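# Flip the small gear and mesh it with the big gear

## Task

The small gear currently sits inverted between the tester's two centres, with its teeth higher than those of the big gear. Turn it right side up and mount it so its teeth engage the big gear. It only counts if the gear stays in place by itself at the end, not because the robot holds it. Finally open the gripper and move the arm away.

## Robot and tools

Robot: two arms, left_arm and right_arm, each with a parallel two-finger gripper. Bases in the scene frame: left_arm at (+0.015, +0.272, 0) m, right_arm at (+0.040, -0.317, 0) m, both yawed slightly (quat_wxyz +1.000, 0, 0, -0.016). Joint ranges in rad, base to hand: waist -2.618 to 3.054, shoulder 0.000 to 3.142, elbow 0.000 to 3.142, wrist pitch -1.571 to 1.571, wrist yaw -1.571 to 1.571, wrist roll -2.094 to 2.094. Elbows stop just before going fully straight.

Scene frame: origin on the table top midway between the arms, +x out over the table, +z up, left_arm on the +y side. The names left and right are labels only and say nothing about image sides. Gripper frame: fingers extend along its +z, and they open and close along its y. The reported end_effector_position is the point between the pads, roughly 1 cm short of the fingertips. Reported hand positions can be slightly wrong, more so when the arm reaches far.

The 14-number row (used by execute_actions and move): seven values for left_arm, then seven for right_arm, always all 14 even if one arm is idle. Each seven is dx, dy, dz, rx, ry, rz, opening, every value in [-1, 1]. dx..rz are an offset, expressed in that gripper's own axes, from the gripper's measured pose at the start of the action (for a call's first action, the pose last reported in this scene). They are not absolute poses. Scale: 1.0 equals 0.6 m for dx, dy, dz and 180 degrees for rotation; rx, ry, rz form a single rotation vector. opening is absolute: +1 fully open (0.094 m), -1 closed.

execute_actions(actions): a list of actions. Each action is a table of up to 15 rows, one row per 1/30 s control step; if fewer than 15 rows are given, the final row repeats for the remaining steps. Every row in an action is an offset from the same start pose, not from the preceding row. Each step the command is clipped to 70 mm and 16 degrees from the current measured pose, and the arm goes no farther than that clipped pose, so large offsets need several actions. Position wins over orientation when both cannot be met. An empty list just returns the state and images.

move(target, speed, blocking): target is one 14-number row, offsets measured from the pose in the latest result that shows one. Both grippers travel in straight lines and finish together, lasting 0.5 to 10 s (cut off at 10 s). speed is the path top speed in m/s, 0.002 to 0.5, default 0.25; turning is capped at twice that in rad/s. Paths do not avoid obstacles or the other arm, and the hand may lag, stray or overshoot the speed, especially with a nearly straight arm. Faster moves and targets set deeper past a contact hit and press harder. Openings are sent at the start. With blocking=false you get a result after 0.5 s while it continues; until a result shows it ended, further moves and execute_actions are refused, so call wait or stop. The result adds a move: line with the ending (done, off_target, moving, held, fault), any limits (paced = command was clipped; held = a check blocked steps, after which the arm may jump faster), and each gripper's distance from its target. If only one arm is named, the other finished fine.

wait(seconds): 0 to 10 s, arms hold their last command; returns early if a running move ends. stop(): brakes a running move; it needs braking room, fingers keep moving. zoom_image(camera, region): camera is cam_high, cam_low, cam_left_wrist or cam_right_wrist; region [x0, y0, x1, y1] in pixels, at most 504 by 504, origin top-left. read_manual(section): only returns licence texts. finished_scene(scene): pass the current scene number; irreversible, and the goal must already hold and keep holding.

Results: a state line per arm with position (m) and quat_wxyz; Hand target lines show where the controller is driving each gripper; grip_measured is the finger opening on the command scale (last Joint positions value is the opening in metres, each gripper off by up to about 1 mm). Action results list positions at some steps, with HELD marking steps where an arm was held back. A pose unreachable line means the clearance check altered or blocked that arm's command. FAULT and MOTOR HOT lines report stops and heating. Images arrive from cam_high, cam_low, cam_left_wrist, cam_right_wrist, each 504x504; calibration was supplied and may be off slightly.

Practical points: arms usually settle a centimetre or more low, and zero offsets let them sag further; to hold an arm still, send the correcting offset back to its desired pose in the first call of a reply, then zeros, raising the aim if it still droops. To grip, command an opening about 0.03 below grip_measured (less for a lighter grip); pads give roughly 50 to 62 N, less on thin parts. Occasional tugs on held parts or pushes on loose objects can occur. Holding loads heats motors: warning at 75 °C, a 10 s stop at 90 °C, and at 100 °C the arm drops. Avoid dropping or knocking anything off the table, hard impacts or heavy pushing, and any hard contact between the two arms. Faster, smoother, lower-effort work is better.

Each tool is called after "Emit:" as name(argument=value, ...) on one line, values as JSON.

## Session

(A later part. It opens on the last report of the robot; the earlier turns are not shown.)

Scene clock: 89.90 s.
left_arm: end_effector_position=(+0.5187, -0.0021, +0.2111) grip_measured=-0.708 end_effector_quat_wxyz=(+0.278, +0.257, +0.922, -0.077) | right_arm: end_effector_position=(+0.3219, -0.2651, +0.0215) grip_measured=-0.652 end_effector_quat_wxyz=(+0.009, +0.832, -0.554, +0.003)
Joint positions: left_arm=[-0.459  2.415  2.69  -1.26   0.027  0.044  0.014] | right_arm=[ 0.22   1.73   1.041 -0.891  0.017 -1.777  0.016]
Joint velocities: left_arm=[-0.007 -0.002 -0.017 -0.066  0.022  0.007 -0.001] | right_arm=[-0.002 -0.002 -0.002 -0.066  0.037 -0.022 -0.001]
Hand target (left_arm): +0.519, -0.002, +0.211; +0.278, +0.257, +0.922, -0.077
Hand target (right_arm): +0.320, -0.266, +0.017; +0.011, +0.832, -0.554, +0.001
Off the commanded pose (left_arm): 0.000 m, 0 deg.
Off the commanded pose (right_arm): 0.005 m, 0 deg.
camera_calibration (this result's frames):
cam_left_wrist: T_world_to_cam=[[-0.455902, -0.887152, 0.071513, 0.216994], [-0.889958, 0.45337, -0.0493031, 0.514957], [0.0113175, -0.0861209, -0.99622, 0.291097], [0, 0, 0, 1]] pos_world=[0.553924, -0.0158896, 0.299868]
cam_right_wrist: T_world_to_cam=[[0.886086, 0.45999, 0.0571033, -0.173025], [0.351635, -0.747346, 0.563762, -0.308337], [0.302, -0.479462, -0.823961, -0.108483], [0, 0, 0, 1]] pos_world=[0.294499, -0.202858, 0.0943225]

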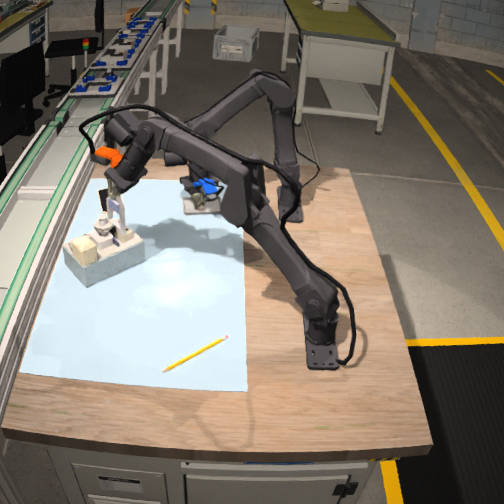

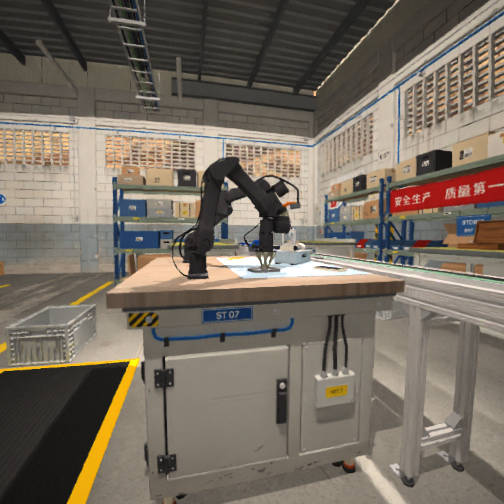

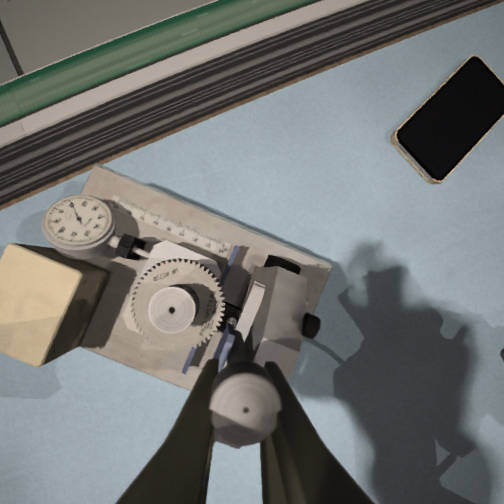

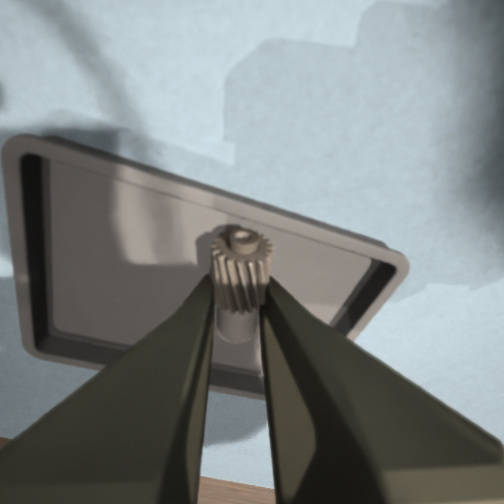

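Emit:
move(target=[0,0,0,0,0,0,-0.85, 0,0,-0.005,0,0,0,-0.3], speed=0.05)

Emit:
move(target=[0,0,0,0,0,0,-0.85, 0,0,-0.09,0,0,0,-0.3], speed=0.1)

Emit:
move(target=[0,0,0,0,0,0,-0.85, 0,0,0,0,0,0.5,-0.3], speed=0.4)

Emit:
move(target=[0,0,0,0,0,0,-0.85, 0,0,0,0,0,0.5,-0.3], speed=0.4)

Scene clock: 90.83 s.
left_arm: end_effector_position=(+0.5187, -0.0021, +0.2111) grip_measured=-0.708 end_effector_quat_wxyz=(+0.278, +0.257, +0.922, -0.077) | right_arm: end_effector_position=(+0.3220, -0.2651, +0.0215) grip_measured=-0.303 end_effector_quat_wxyz=(+0.009, +0.832, -0.554, +0.003)
Joint positions: left_arm=[-0.459  2.415  2.69  -1.26   0.027  0.044  0.014] | right_arm=[ 0.22   1.73   1.041 -0.891  0.017 -1.777  0.033]
Joint velocities: left_arm=[ 0.022 -0.007 -0.002 -0.022 -0.022  0.066  0.   ] | right_arm=[-0.012 -0.017  0.007  0.051 -0.022 -0.022 -0.   ]
Hand target (left_arm): +0.519, -0.002, +0.211; +0.278, +0.257, +0.922, -0.077
Hand target (right_arm): +0.322, -0.265, +0.024; +0.009, +0.832, -0.554, +0.003
Off the commanded pose (left_arm): 0.000 m, 0 deg.
Off the commanded pose (right_arm): 0.003 m, 0 deg.
move: done
camera_calibration (this result's frames):
cam_left_wrist: T_world_to_cam=[[-0.455902, -0.887152, 0.071513, 0.216994], [-0.889958, 0.45337, -0.0493031, 0.514957], [0.0113175, -0.0861209, -0.99622, 0.291097], [0, 0, 0, 1]] pos_world=[0.553924, -0.0158896, 0.299868]
cam_right_wrist: T_world_to_cam=[[0.886065, 0.459986, 0.0574683, -0.173118], [0.351424, -0.747386, 0.56384, -0.3083], [0.302309, -0.479403, -0.823882, -0.108589], [0, 0, 0, 1]] pos_world=[0.294565, -0.202845, 0.0943158]

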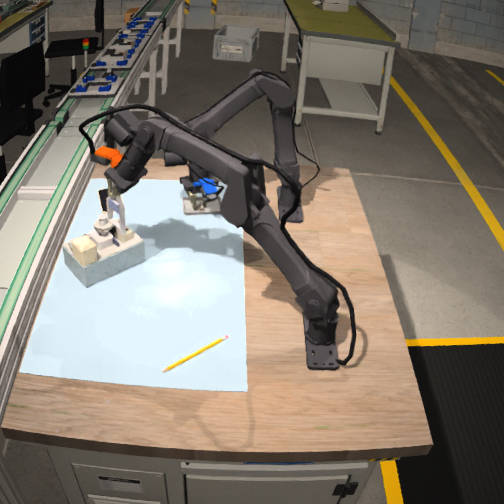

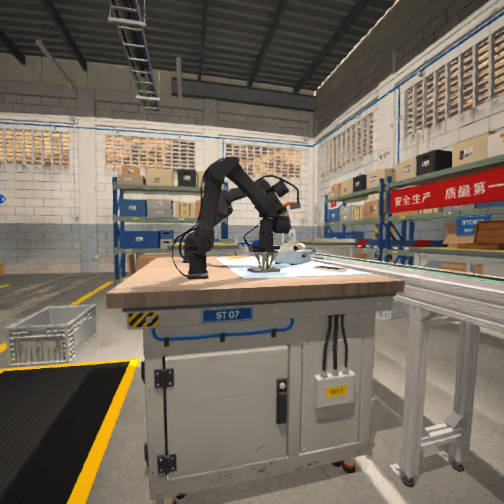

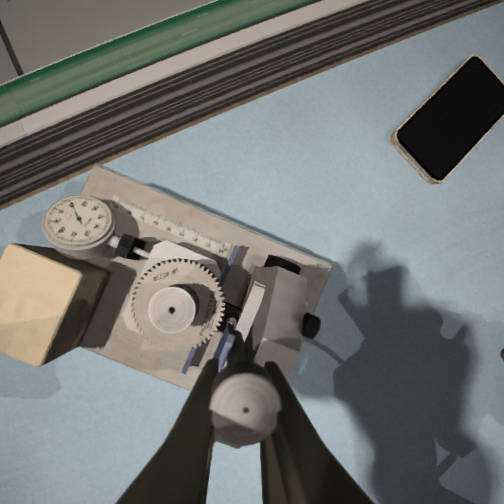

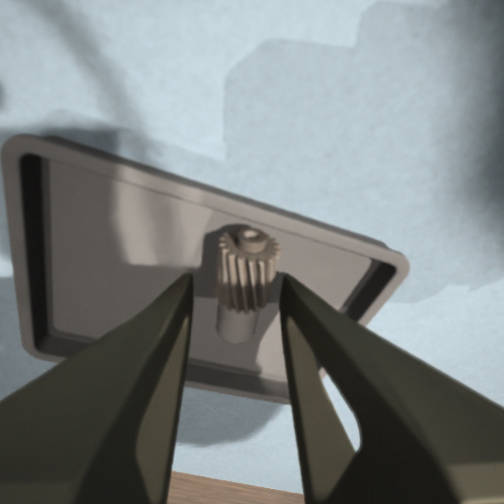

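Scene clock: 91.97 s.
left_arm: end_effector_position=(+0.5187, -0.0021, +0.2111) grip_measured=-0.708 end_effector_quat_wxyz=(+0.278, +0.257, +0.922, -0.077) | right_arm: end_effector_position=(+0.3168, -0.2661, +0.0631) grip_measured=-0.303 end_effector_quat_wxyz=(+0.020, +0.832, -0.554, -0.008)
Joint positions: left_arm=[-0.459  2.415  2.69  -1.26   0.027  0.044  0.014] | right_arm=[ 0.22   1.682  1.162 -1.091  0.017 -1.777  0.033]
Joint velocities: left_arm=[ 0.022 -0.007  0.007 -0.007 -0.037  0.022  0.001] | right_arm=[ 0.017 -0.007  0.002  0.022 -0.037  0.007  0.   ]
Hand target (left_arm): +0.519, -0.002, +0.211; +0.278, +0.257, +0.922, -0.077
Hand target (right_arm): +0.322, -0.264, +0.075; +0.009, +0.832, -0.554, +0.003
Off the commanded pose (left_arm): 0.000 m, 0 deg.
Off the commanded pose (right_arm): 0.014 m, 2 deg.
move: off_target (right_arm)
camera_calibration (this result's frames):
cam_left_wrist: T_world_to_cam=[[-0.455902, -0.887152, 0.071513, 0.216994], [-0.889958, 0.45337, -0.0493031, 0.514957], [0.0113175, -0.0861209, -0.99622, 0.291097], [0, 0, 0, 1]] pos_world=[0.553924, -0.0158896, 0.299868]
cam_right_wrist: T_world_to_cam=[[0.887381, 0.460238, 0.0271504, -0.168867], [0.368854, -0.744047, 0.557082, -0.334876], [0.276591, -0.484329, -0.830013, -0.0659966], [0, 0, 0, 1]] pos_world=[0.291623, -0.203409, 0.13636]

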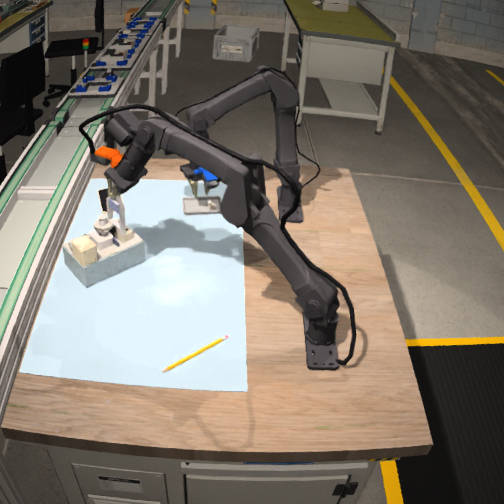

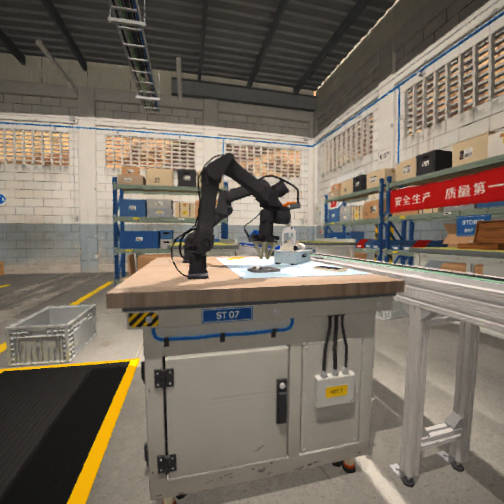

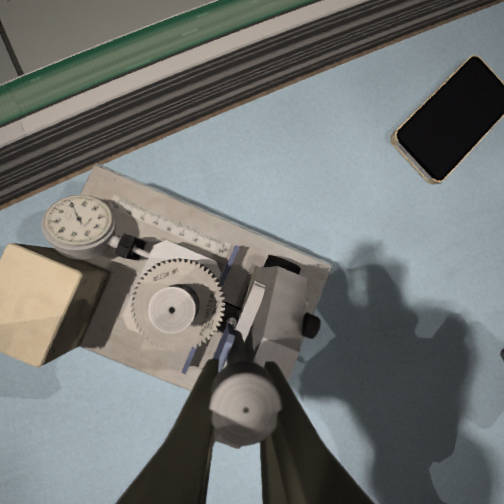

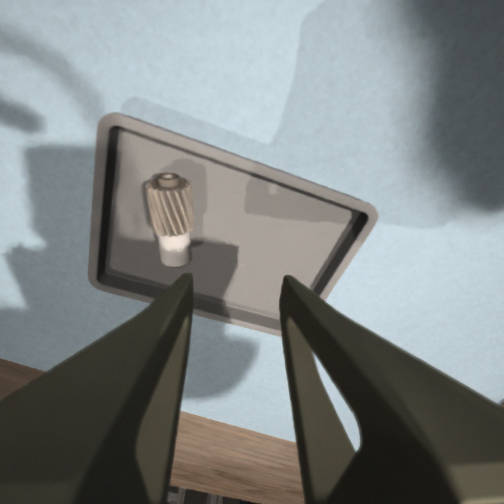

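Scene clock: 94.60 s.
left_arm: end_effector_position=(+0.5187, -0.0021, +0.2111) grip_measured=-0.708 end_effector_quat_wxyz=(+0.278, +0.257, +0.922, -0.077) | right_arm: end_effector_position=(+0.3168, -0.2661, +0.0631) grip_measured=-0.303 end_effector_quat_wxyz=(-0.020, -0.203, +0.979, -0.008)
Joint positions: left_arm=[-0.459  2.415  2.69  -1.26   0.027  0.044  0.014] | right_arm=[ 0.22   1.682  1.162 -1.091  0.017 -0.219  0.033]
Joint velocities: left_arm=[-0.022 -0.012  0.002  0.022 -0.022 -0.022  0.   ] | right_arm=[-0.002 -0.002  0.002 -0.037 -0.022 -0.037 -0.002]
Hand target (left_arm): +0.519, -0.002, +0.211; +0.278, +0.257, +0.922, -0.077
Hand target (right_arm): +0.317, -0.266, +0.063; -0.020, -0.197, +0.980, -0.008
Off the commanded pose (left_arm): 0.000 m, 0 deg.
Off the commanded pose (right_arm): 0.000 m, 1 deg.
move: done
camera_calibration (this result's frames):
cam_left_wrist: T_world_to_cam=[[-0.455902, -0.887152, 0.071513, 0.216994], [-0.889958, 0.45337, -0.0493031, 0.514957], [0.0113175, -0.0861209, -0.99622, 0.291097], [0, 0, 0, 1]] pos_world=[0.553924, -0.0158896, 0.299868]
cam_right_wrist: T_world_to_cam=[[0.472698, -0.878053, 0.074699, -0.396638], [-0.732385, -0.344304, 0.587424, 0.118418], [-0.49007, -0.332383, -0.805825, 0.215763], [0, 0, 0, 1]] pos_world=[0.379957, -0.235782, 0.133934]

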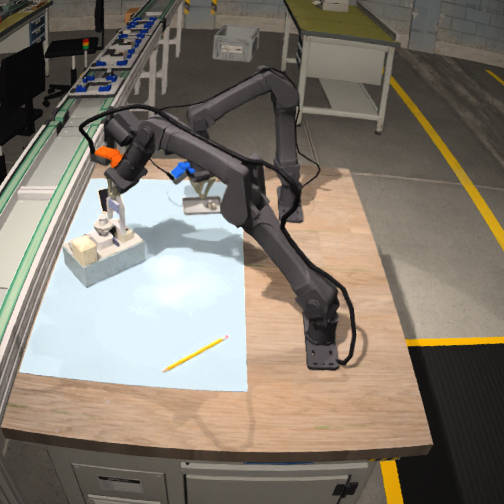

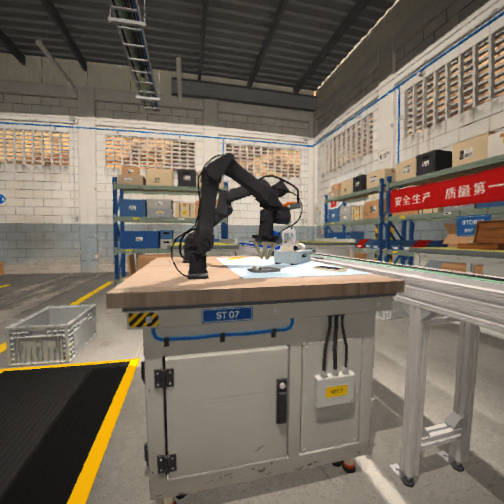

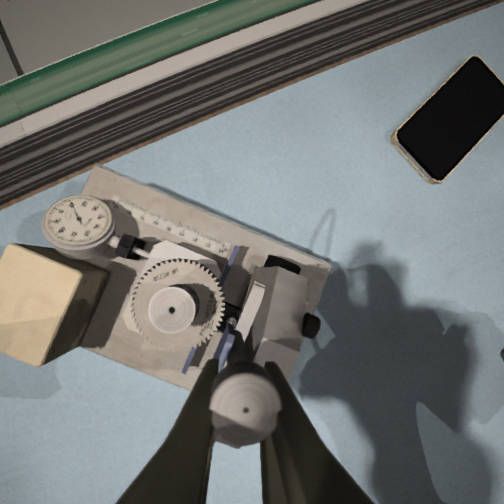

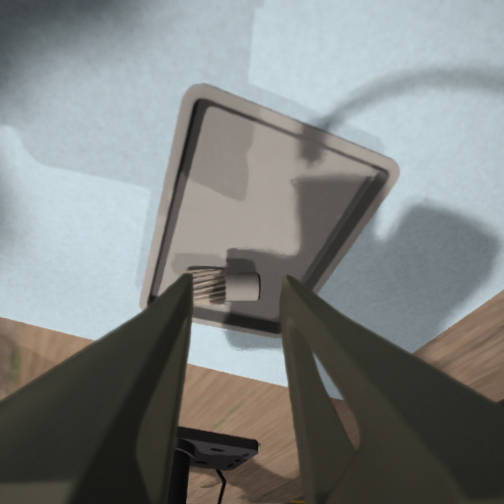

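Scene clock: 97.23 s.
left_arm: end_effector_position=(+0.5187, -0.0021, +0.2111) grip_measured=-0.708 end_effector_quat_wxyz=(+0.278, +0.257, +0.922, -0.077) | right_arm: end_effector_position=(+0.3167, -0.2659, +0.0631) grip_measured=-0.303 end_effector_quat_wxyz=(-0.009, +0.544, +0.839, -0.020)
Joint positions: left_arm=[-0.459  2.415  2.69  -1.26   0.027  0.044  0.014] | right_arm=[ 0.22   1.682  1.162 -1.091  0.016  1.34   0.033]
Joint velocities: left_arm=[ 0.007 -0.007 -0.007 -0.007 -0.022 -0.037  0.001] | right_arm=[-0.012 -0.002 -0.012 -0.007 -0.022  0.022 -0.001]
Hand target (left_arm): +0.519, -0.002, +0.211; +0.278, +0.257, +0.922, -0.077
Hand target (right_arm): +0.317, -0.266, +0.063; -0.009, +0.549, +0.835, -0.020
Off the commanded pose (left_arm): 0.000 m, 0 deg.
Off the commanded pose (right_arm): 0.000 m, 1 deg.
move: done
camera_calibration (this result's frames):
cam_left_wrist: T_world_to_cam=[[-0.455902, -0.887152, 0.071513, 0.216994], [-0.889958, 0.45337, -0.0493031, 0.514957], [0.0113175, -0.0861209, -0.99622, 0.291097], [0, 0, 0, 1]] pos_world=[0.553924, -0.0158896, 0.299868]
cam_right_wrist: T_world_to_cam=[[-0.870532, -0.478845, 0.1135, 0.132697], [-0.347368, 0.761286, 0.547521, 0.293017], [-0.348584, 0.437208, -0.829059, 0.377101], [0, 0, 0, 1]] pos_world=[0.348752, -0.3244, 0.137145]

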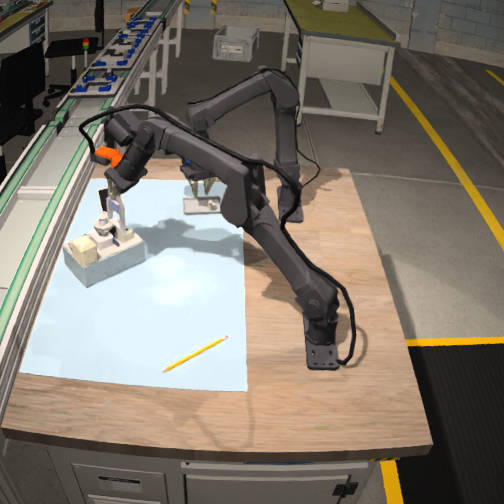

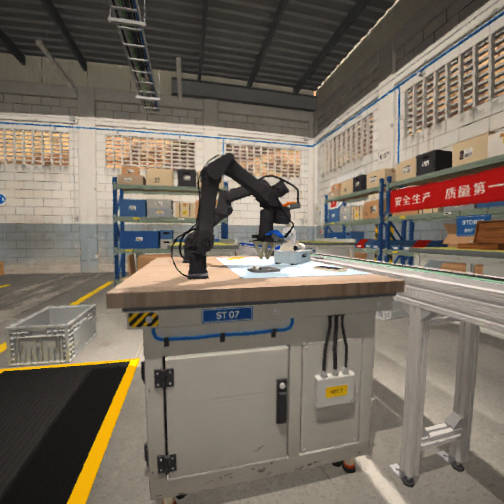

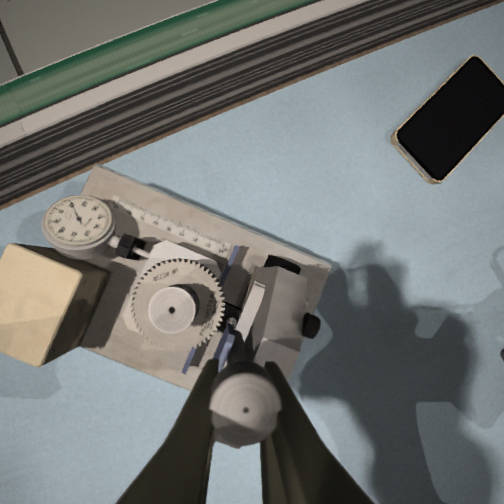

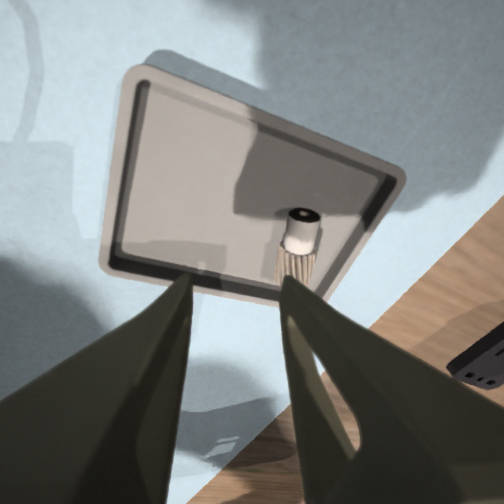

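Emit:
move(target=[0,0,0,0,0,0,-0.85, 0,-0.058,-0.01,0,0,0,-0.3], speed=0.1)

Scene clock: 98.53 s.
left_arm: end_effector_position=(+0.5187, -0.0021, +0.2111) grip_measured=-0.708 end_effector_quat_wxyz=(+0.278, +0.257, +0.922, -0.077) | right_arm: end_effector_position=(+0.2911, -0.2759, +0.0689) grip_measured=-0.303 end_effector_quat_wxyz=(-0.008, +0.543, +0.839, -0.018)
Joint positions: left_arm=[-0.459  2.415  2.69  -1.26   0.027  0.044  0.014] | right_arm=[ 0.201  1.572  1.069 -1.104  0.016  1.32   0.033]
Joint velocities: left_arm=[-0.007  0.007 -0.002 -0.081  0.007  0.007  0.001] | right_arm=[-0.002 -0.002 -0.027 -0.037  0.007  0.007  0.   ]
Hand target (left_arm): +0.519, -0.002, +0.211; +0.278, +0.257, +0.922, -0.077
Hand target (right_arm): +0.285, -0.280, +0.071; -0.009, +0.544, +0.839, -0.020
Off the commanded pose (left_arm): 0.000 m, 0 deg.
Off the commanded pose (right_arm): 0.007 m, 0 deg.
move: done
camera_calibration (this result's frames):
cam_left_wrist: T_world_to_cam=[[-0.455902, -0.887152, 0.071513, 0.216994], [-0.889958, 0.45337, -0.0493031, 0.514957], [0.0113175, -0.0861209, -0.99622, 0.291097], [0, 0, 0, 1]] pos_world=[0.553924, -0.0158896, 0.299868]
cam_right_wrist: T_world_to_cam=[[-0.870543, -0.479649, 0.109963, 0.105014], [-0.349741, 0.760267, 0.547426, 0.288958], [-0.346173, 0.438099, -0.829598, 0.376878], [0, 0, 0, 1]] pos_world=[0.322945, -0.334425, 0.142927]

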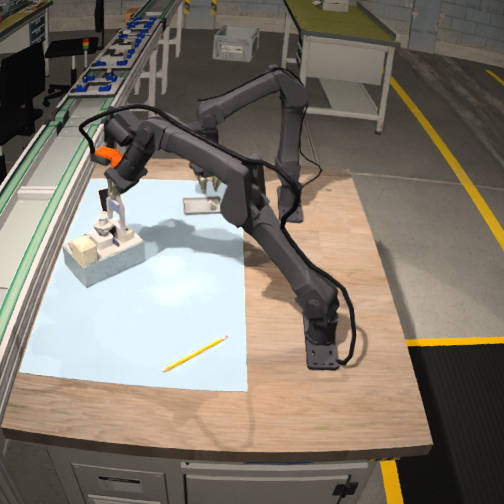

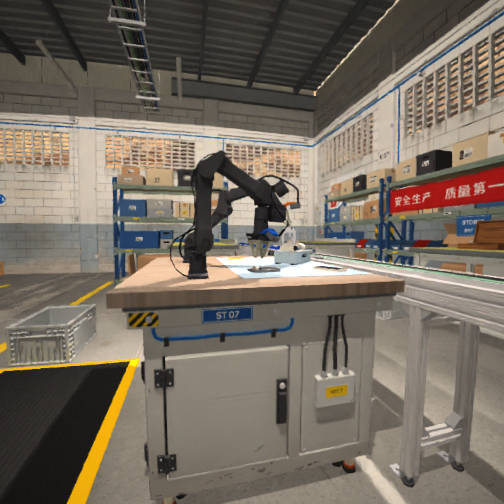

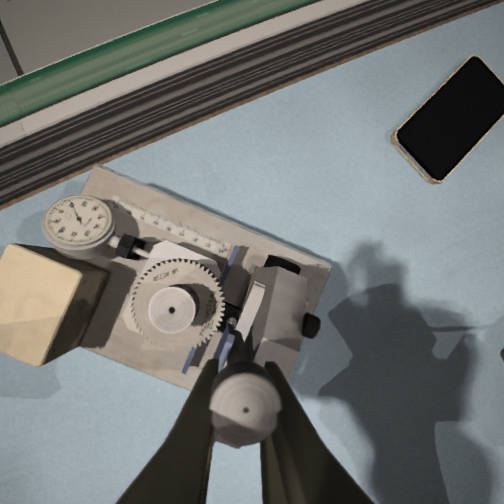

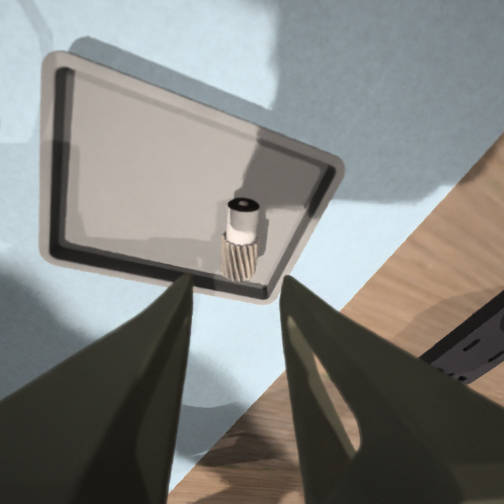

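Emit:
move(target=[0,0,0,0,0,0,-0.85, -0.008,-0.003,0.05,0,0,0,-0.4], speed=0.08)

Scene clock: 99.93 s.
left_arm: end_effector_position=(+0.5187, -0.0021, +0.2111) grip_measured=-0.708 end_effector_quat_wxyz=(+0.278, +0.257, +0.922, -0.077) | right_arm: end_effector_position=(+0.2919, -0.2781, +0.0429) grip_measured=-0.397 end_effector_quat_wxyz=(-0.005, +0.543, +0.840, -0.015)
Joint positions: left_arm=[-0.459  2.415  2.69  -1.26   0.027  0.044  0.014] | right_arm=[ 0.192  1.597  0.987 -0.988  0.016  1.308  0.028]
Joint velocities: left_arm=[ 0.007 -0.007 -0.002 -0.022 -0.081 -0.007  0.001] | right_arm=[-0.007 -0.007  0.002 -0.022  0.081 -0.022 -0.   ]
Hand target (left_arm): +0.519, -0.002, +0.211; +0.278, +0.257, +0.922, -0.077
Hand target (right_arm): +0.290, -0.282, +0.039; -0.008, +0.544, +0.839, -0.018
Off the commanded pose (left_arm): 0.000 m, 0 deg.
Off the commanded pose (right_arm): 0.005 m, 0 deg.
move: done
camera_calibration (this result's frames):
cam_left_wrist: T_world_to_cam=[[-0.455902, -0.887152, 0.071513, 0.216994], [-0.889958, 0.45337, -0.0493031, 0.514957], [0.0113175, -0.0861209, -0.99622, 0.291097], [0, 0, 0, 1]] pos_world=[0.553924, -0.0158896, 0.299868]
cam_right_wrist: T_world_to_cam=[[-0.870299, -0.481817, 0.102141, 0.107108], [-0.355869, 0.758525, 0.545892, 0.30649], [-0.340497, 0.43874, -0.831607, 0.355211], [0, 0, 0, 1]] pos_world=[0.323234, -0.336719, 0.117146]

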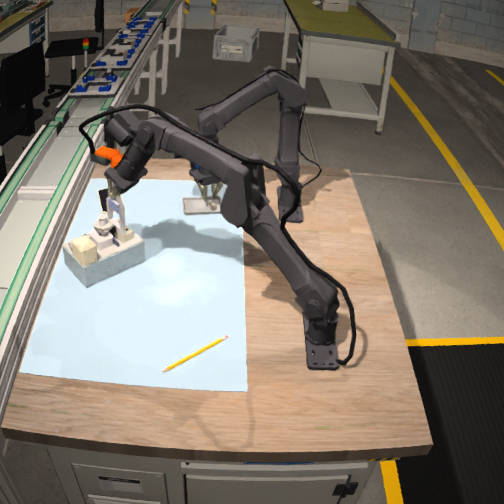

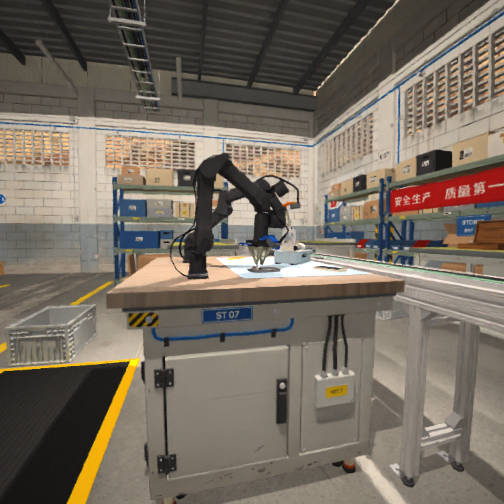

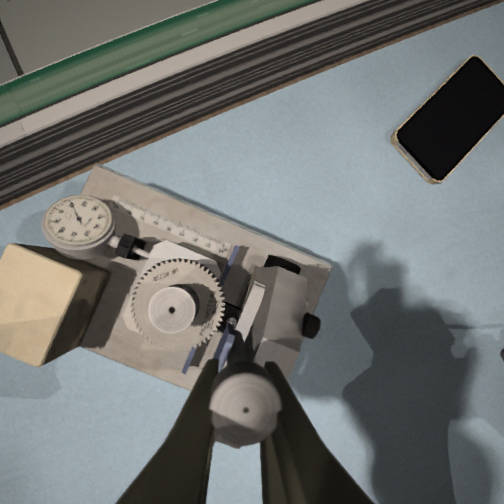

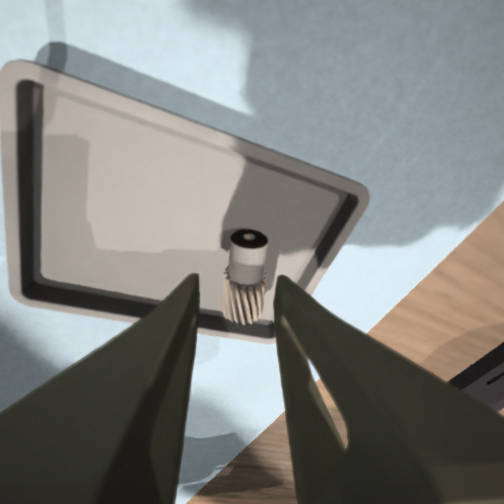

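Emit:
move(target=[0,0,0,0,0,0,-0.85, -0.008,-0.012,0.035,0,0,0,-0.4], speed=0.05)

Scene clock: 101.03 s.
left_arm: end_effector_position=(+0.5187, -0.0021, +0.2111) grip_measured=-0.708 end_effector_quat_wxyz=(+0.278, +0.257, +0.922, -0.077) | right_arm: end_effector_position=(+0.2894, -0.2823, +0.0275) grip_measured=-0.397 end_effector_quat_wxyz=(-0.000, +0.542, +0.840, -0.011)
Joint positions: left_arm=[-0.459  2.415  2.69  -1.26   0.027  0.044  0.014] | right_arm=[ 0.177  1.597  0.921 -0.908  0.016  1.291  0.028]
Joint velocities: left_arm=[ 0.002  0.002 -0.022 -0.022 -0.037 -0.007 -0.   ] | right_arm=[ 0.017 -0.002  0.007 -0.066 -0.007  0.095 -0.   ]
Hand target (left_arm): +0.519, -0.002, +0.211; +0.278, +0.257, +0.922, -0.077
Hand target (right_arm): +0.286, -0.286, +0.022; -0.005, +0.543, +0.840, -0.016
Off the commanded pose (left_arm): 0.000 m, 0 deg.
Off the commanded pose (right_arm): 0.007 m, 1 deg.
move: done
camera_calibration (this result's frames):
cam_left_wrist: T_world_to_cam=[[-0.455902, -0.887152, 0.071513, 0.216994], [-0.889958, 0.45337, -0.0493031, 0.514957], [0.0113175, -0.0861209, -0.99622, 0.291097], [0, 0, 0, 1]] pos_world=[0.553924, -0.0158896, 0.299868]
cam_right_wrist: T_world_to_cam=[[-0.870499, -0.48404, 0.0890897, 0.104325], [-0.365015, 0.756358, 0.54285, 0.319318], [-0.330145, 0.440031, -0.835091, 0.34089], [0, 0, 0, 1]] pos_world=[0.319914, -0.341024, 0.102038]

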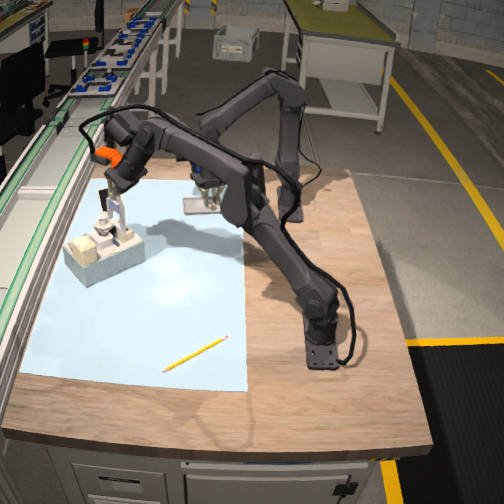

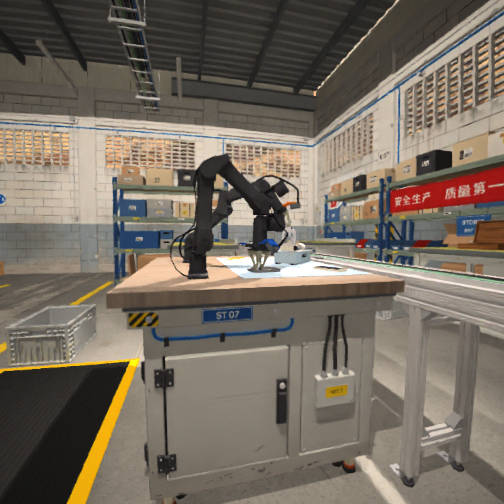

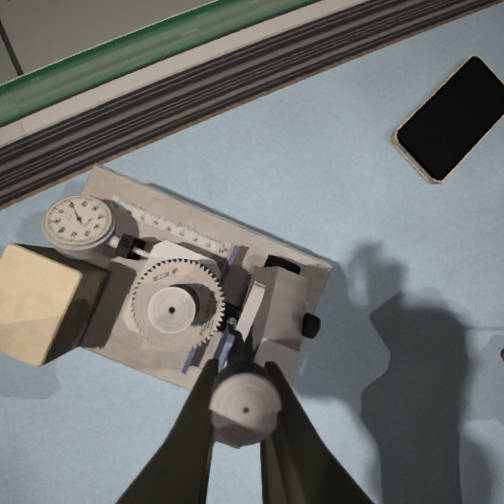

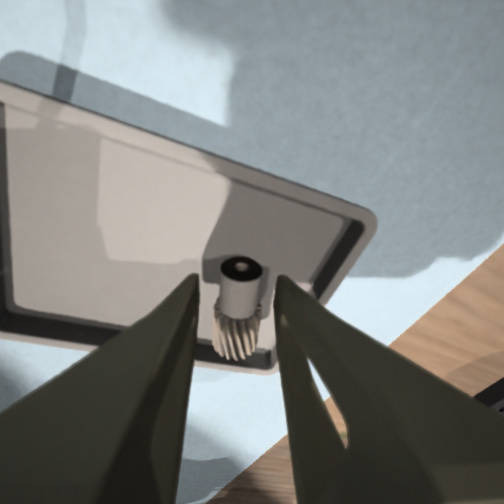

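Emit:
move(target=[0,0,0,0,0,0,-0.85, 0,0,0.02,0,0,0,-0.4], speed=0.03)

Emit:
move(target=[0,0,0,0,0,0,-0.85, 0,0,0,0,0,0,-0.85], speed=0.03)

Scene clock: 102.00 s.
left_arm: end_effector_position=(+0.5187, -0.0021, +0.2111) grip_measured=-0.708 end_effector_quat_wxyz=(+0.278, +0.257, +0.922, -0.077) | right_arm: end_effector_position=(+0.2919, -0.2819, +0.0200) grip_measured=-0.397 end_effector_quat_wxyz=(+0.004, +0.542, +0.840, -0.007)
Joint positions: left_arm=[-0.459  2.415  2.69  -1.26   0.027  0.044  0.014] | right_arm=[ 0.177  1.611  0.902 -0.866  0.016  1.291  0.028]
Joint velocities: left_arm=[-0.007 -0.007  0.002 -0.066 -0.037  0.007 -0.   ] | right_arm=[-0.022  0.002  0.002 -0.007 -0.037  0.051  0.001]
Hand target (left_arm): +0.519, -0.002, +0.211; +0.278, +0.257, +0.922, -0.077
Hand target (right_arm): +0.289, -0.282, +0.016; +0.000, +0.542, +0.840, -0.011
Off the commanded pose (left_arm): 0.000 m, 0 deg.
Off the commanded pose (right_arm): 0.005 m, 1 deg.
move: done
camera_calibration (this result's frames):
cam_left_wrist: T_world_to_cam=[[-0.455902, -0.887152, 0.071513, 0.216994], [-0.889958, 0.45337, -0.0493031, 0.514957], [0.0113175, -0.0861209, -0.99622, 0.291097], [0, 0, 0, 1]] pos_world=[0.553924, -0.0158896, 0.299868]
cam_right_wrist: T_world_to_cam=[[-0.871297, -0.484158, 0.0802014, 0.107718], [-0.370126, 0.755608, 0.540429, 0.325353], [-0.322254, 0.44119, -0.837558, 0.333359], [0, 0, 0, 1]] pos_world=[0.321702, -0.340761, 0.0947376]

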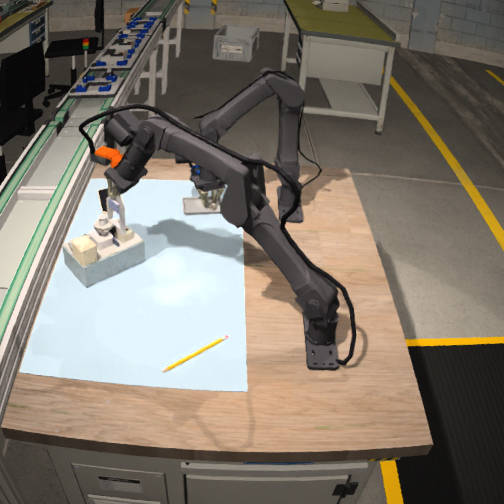

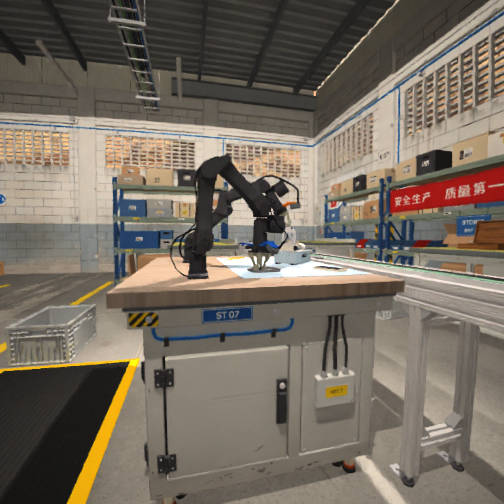

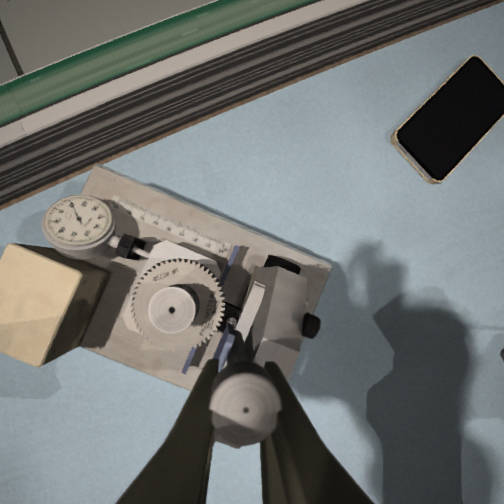

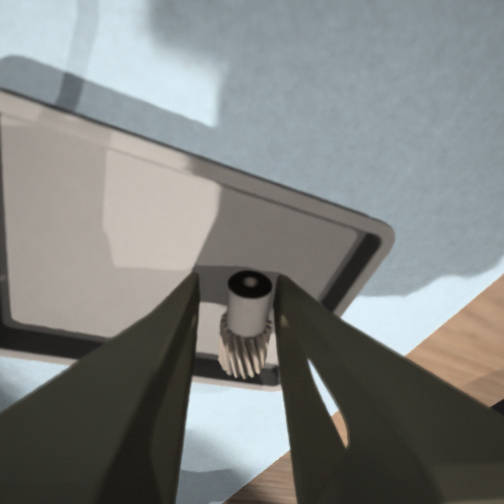

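Scene clock: 102.50 s.
left_arm: end_effector_position=(+0.5187, -0.0021, +0.2111) grip_measured=-0.708 end_effector_quat_wxyz=(+0.278, +0.257, +0.922, -0.077) | right_arm: end_effector_position=(+0.2918, -0.2819, +0.0200) grip_measured=-0.674 end_effector_quat_wxyz=(+0.003, +0.542, +0.840, -0.007)
Joint positions: left_arm=[-0.459  2.415  2.69  -1.26   0.027  0.044  0.014] | right_arm=[ 0.177  1.611  0.902 -0.867  0.015  1.291  0.015]
Joint velocities: left_arm=[-0.007  0.002 -0.007 -0.007 -0.007  0.022 -0.001] | right_arm=[ 0.022  0.002  0.007 -0.037 -0.095  0.066 -0.001]
Hand target (left_arm): +0.519, -0.002, +0.211; +0.278, +0.257, +0.922, -0.077
Hand target (right_arm): +0.292, -0.282, +0.020; +0.004, +0.542, +0.840, -0.007
Off the commanded pose (left_arm): 0.000 m, 0 deg.
Off the commanded pose (right_arm): 0.000 m, 0 deg.
move: done
camera_calibration (this result's frames):
cam_left_wrist: T_world_to_cam=[[-0.455902, -0.887152, 0.071513, 0.216994], [-0.889958, 0.45337, -0.0493031, 0.514957], [0.0113175, -0.0861209, -0.99622, 0.291097], [0, 0, 0, 1]] pos_world=[0.553924, -0.0158896, 0.299868]
cam_right_wrist: T_world_to_cam=[[-0.871264, -0.484182, 0.0804226, 0.107633], [-0.369891, 0.755434, 0.540833, 0.325149], [-0.322615, 0.44146, -0.837277, 0.333477], [0, 0, 0, 1]] pos_world=[0.321631, -0.340732, 0.0947052]

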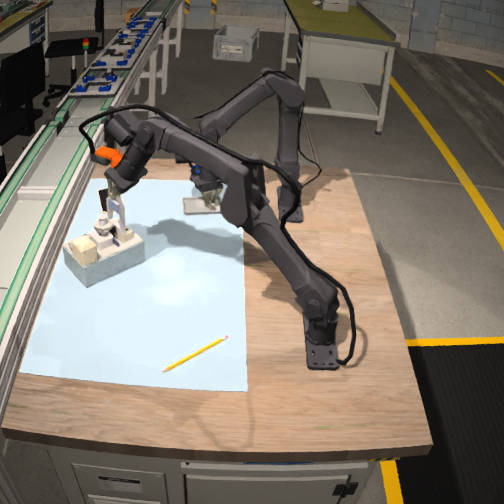

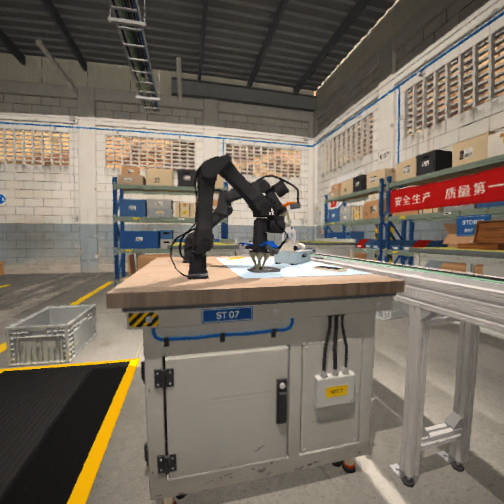

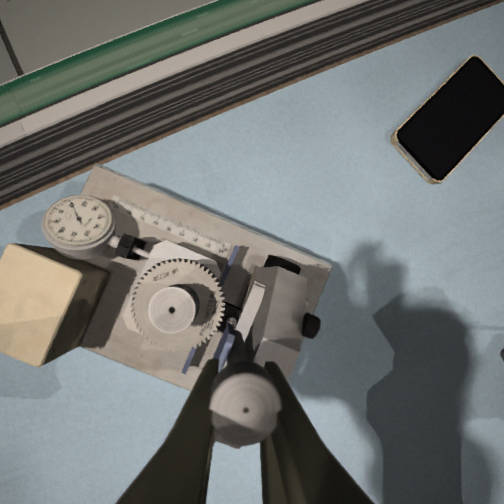

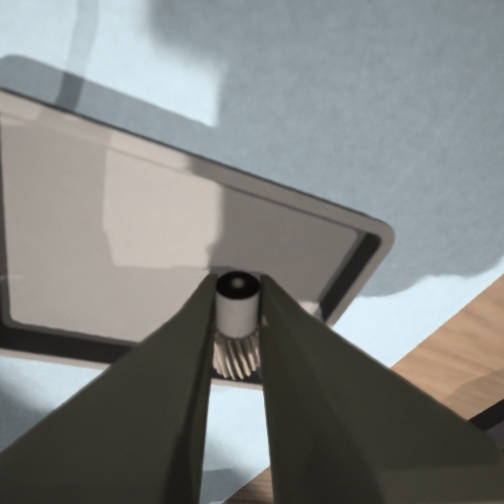

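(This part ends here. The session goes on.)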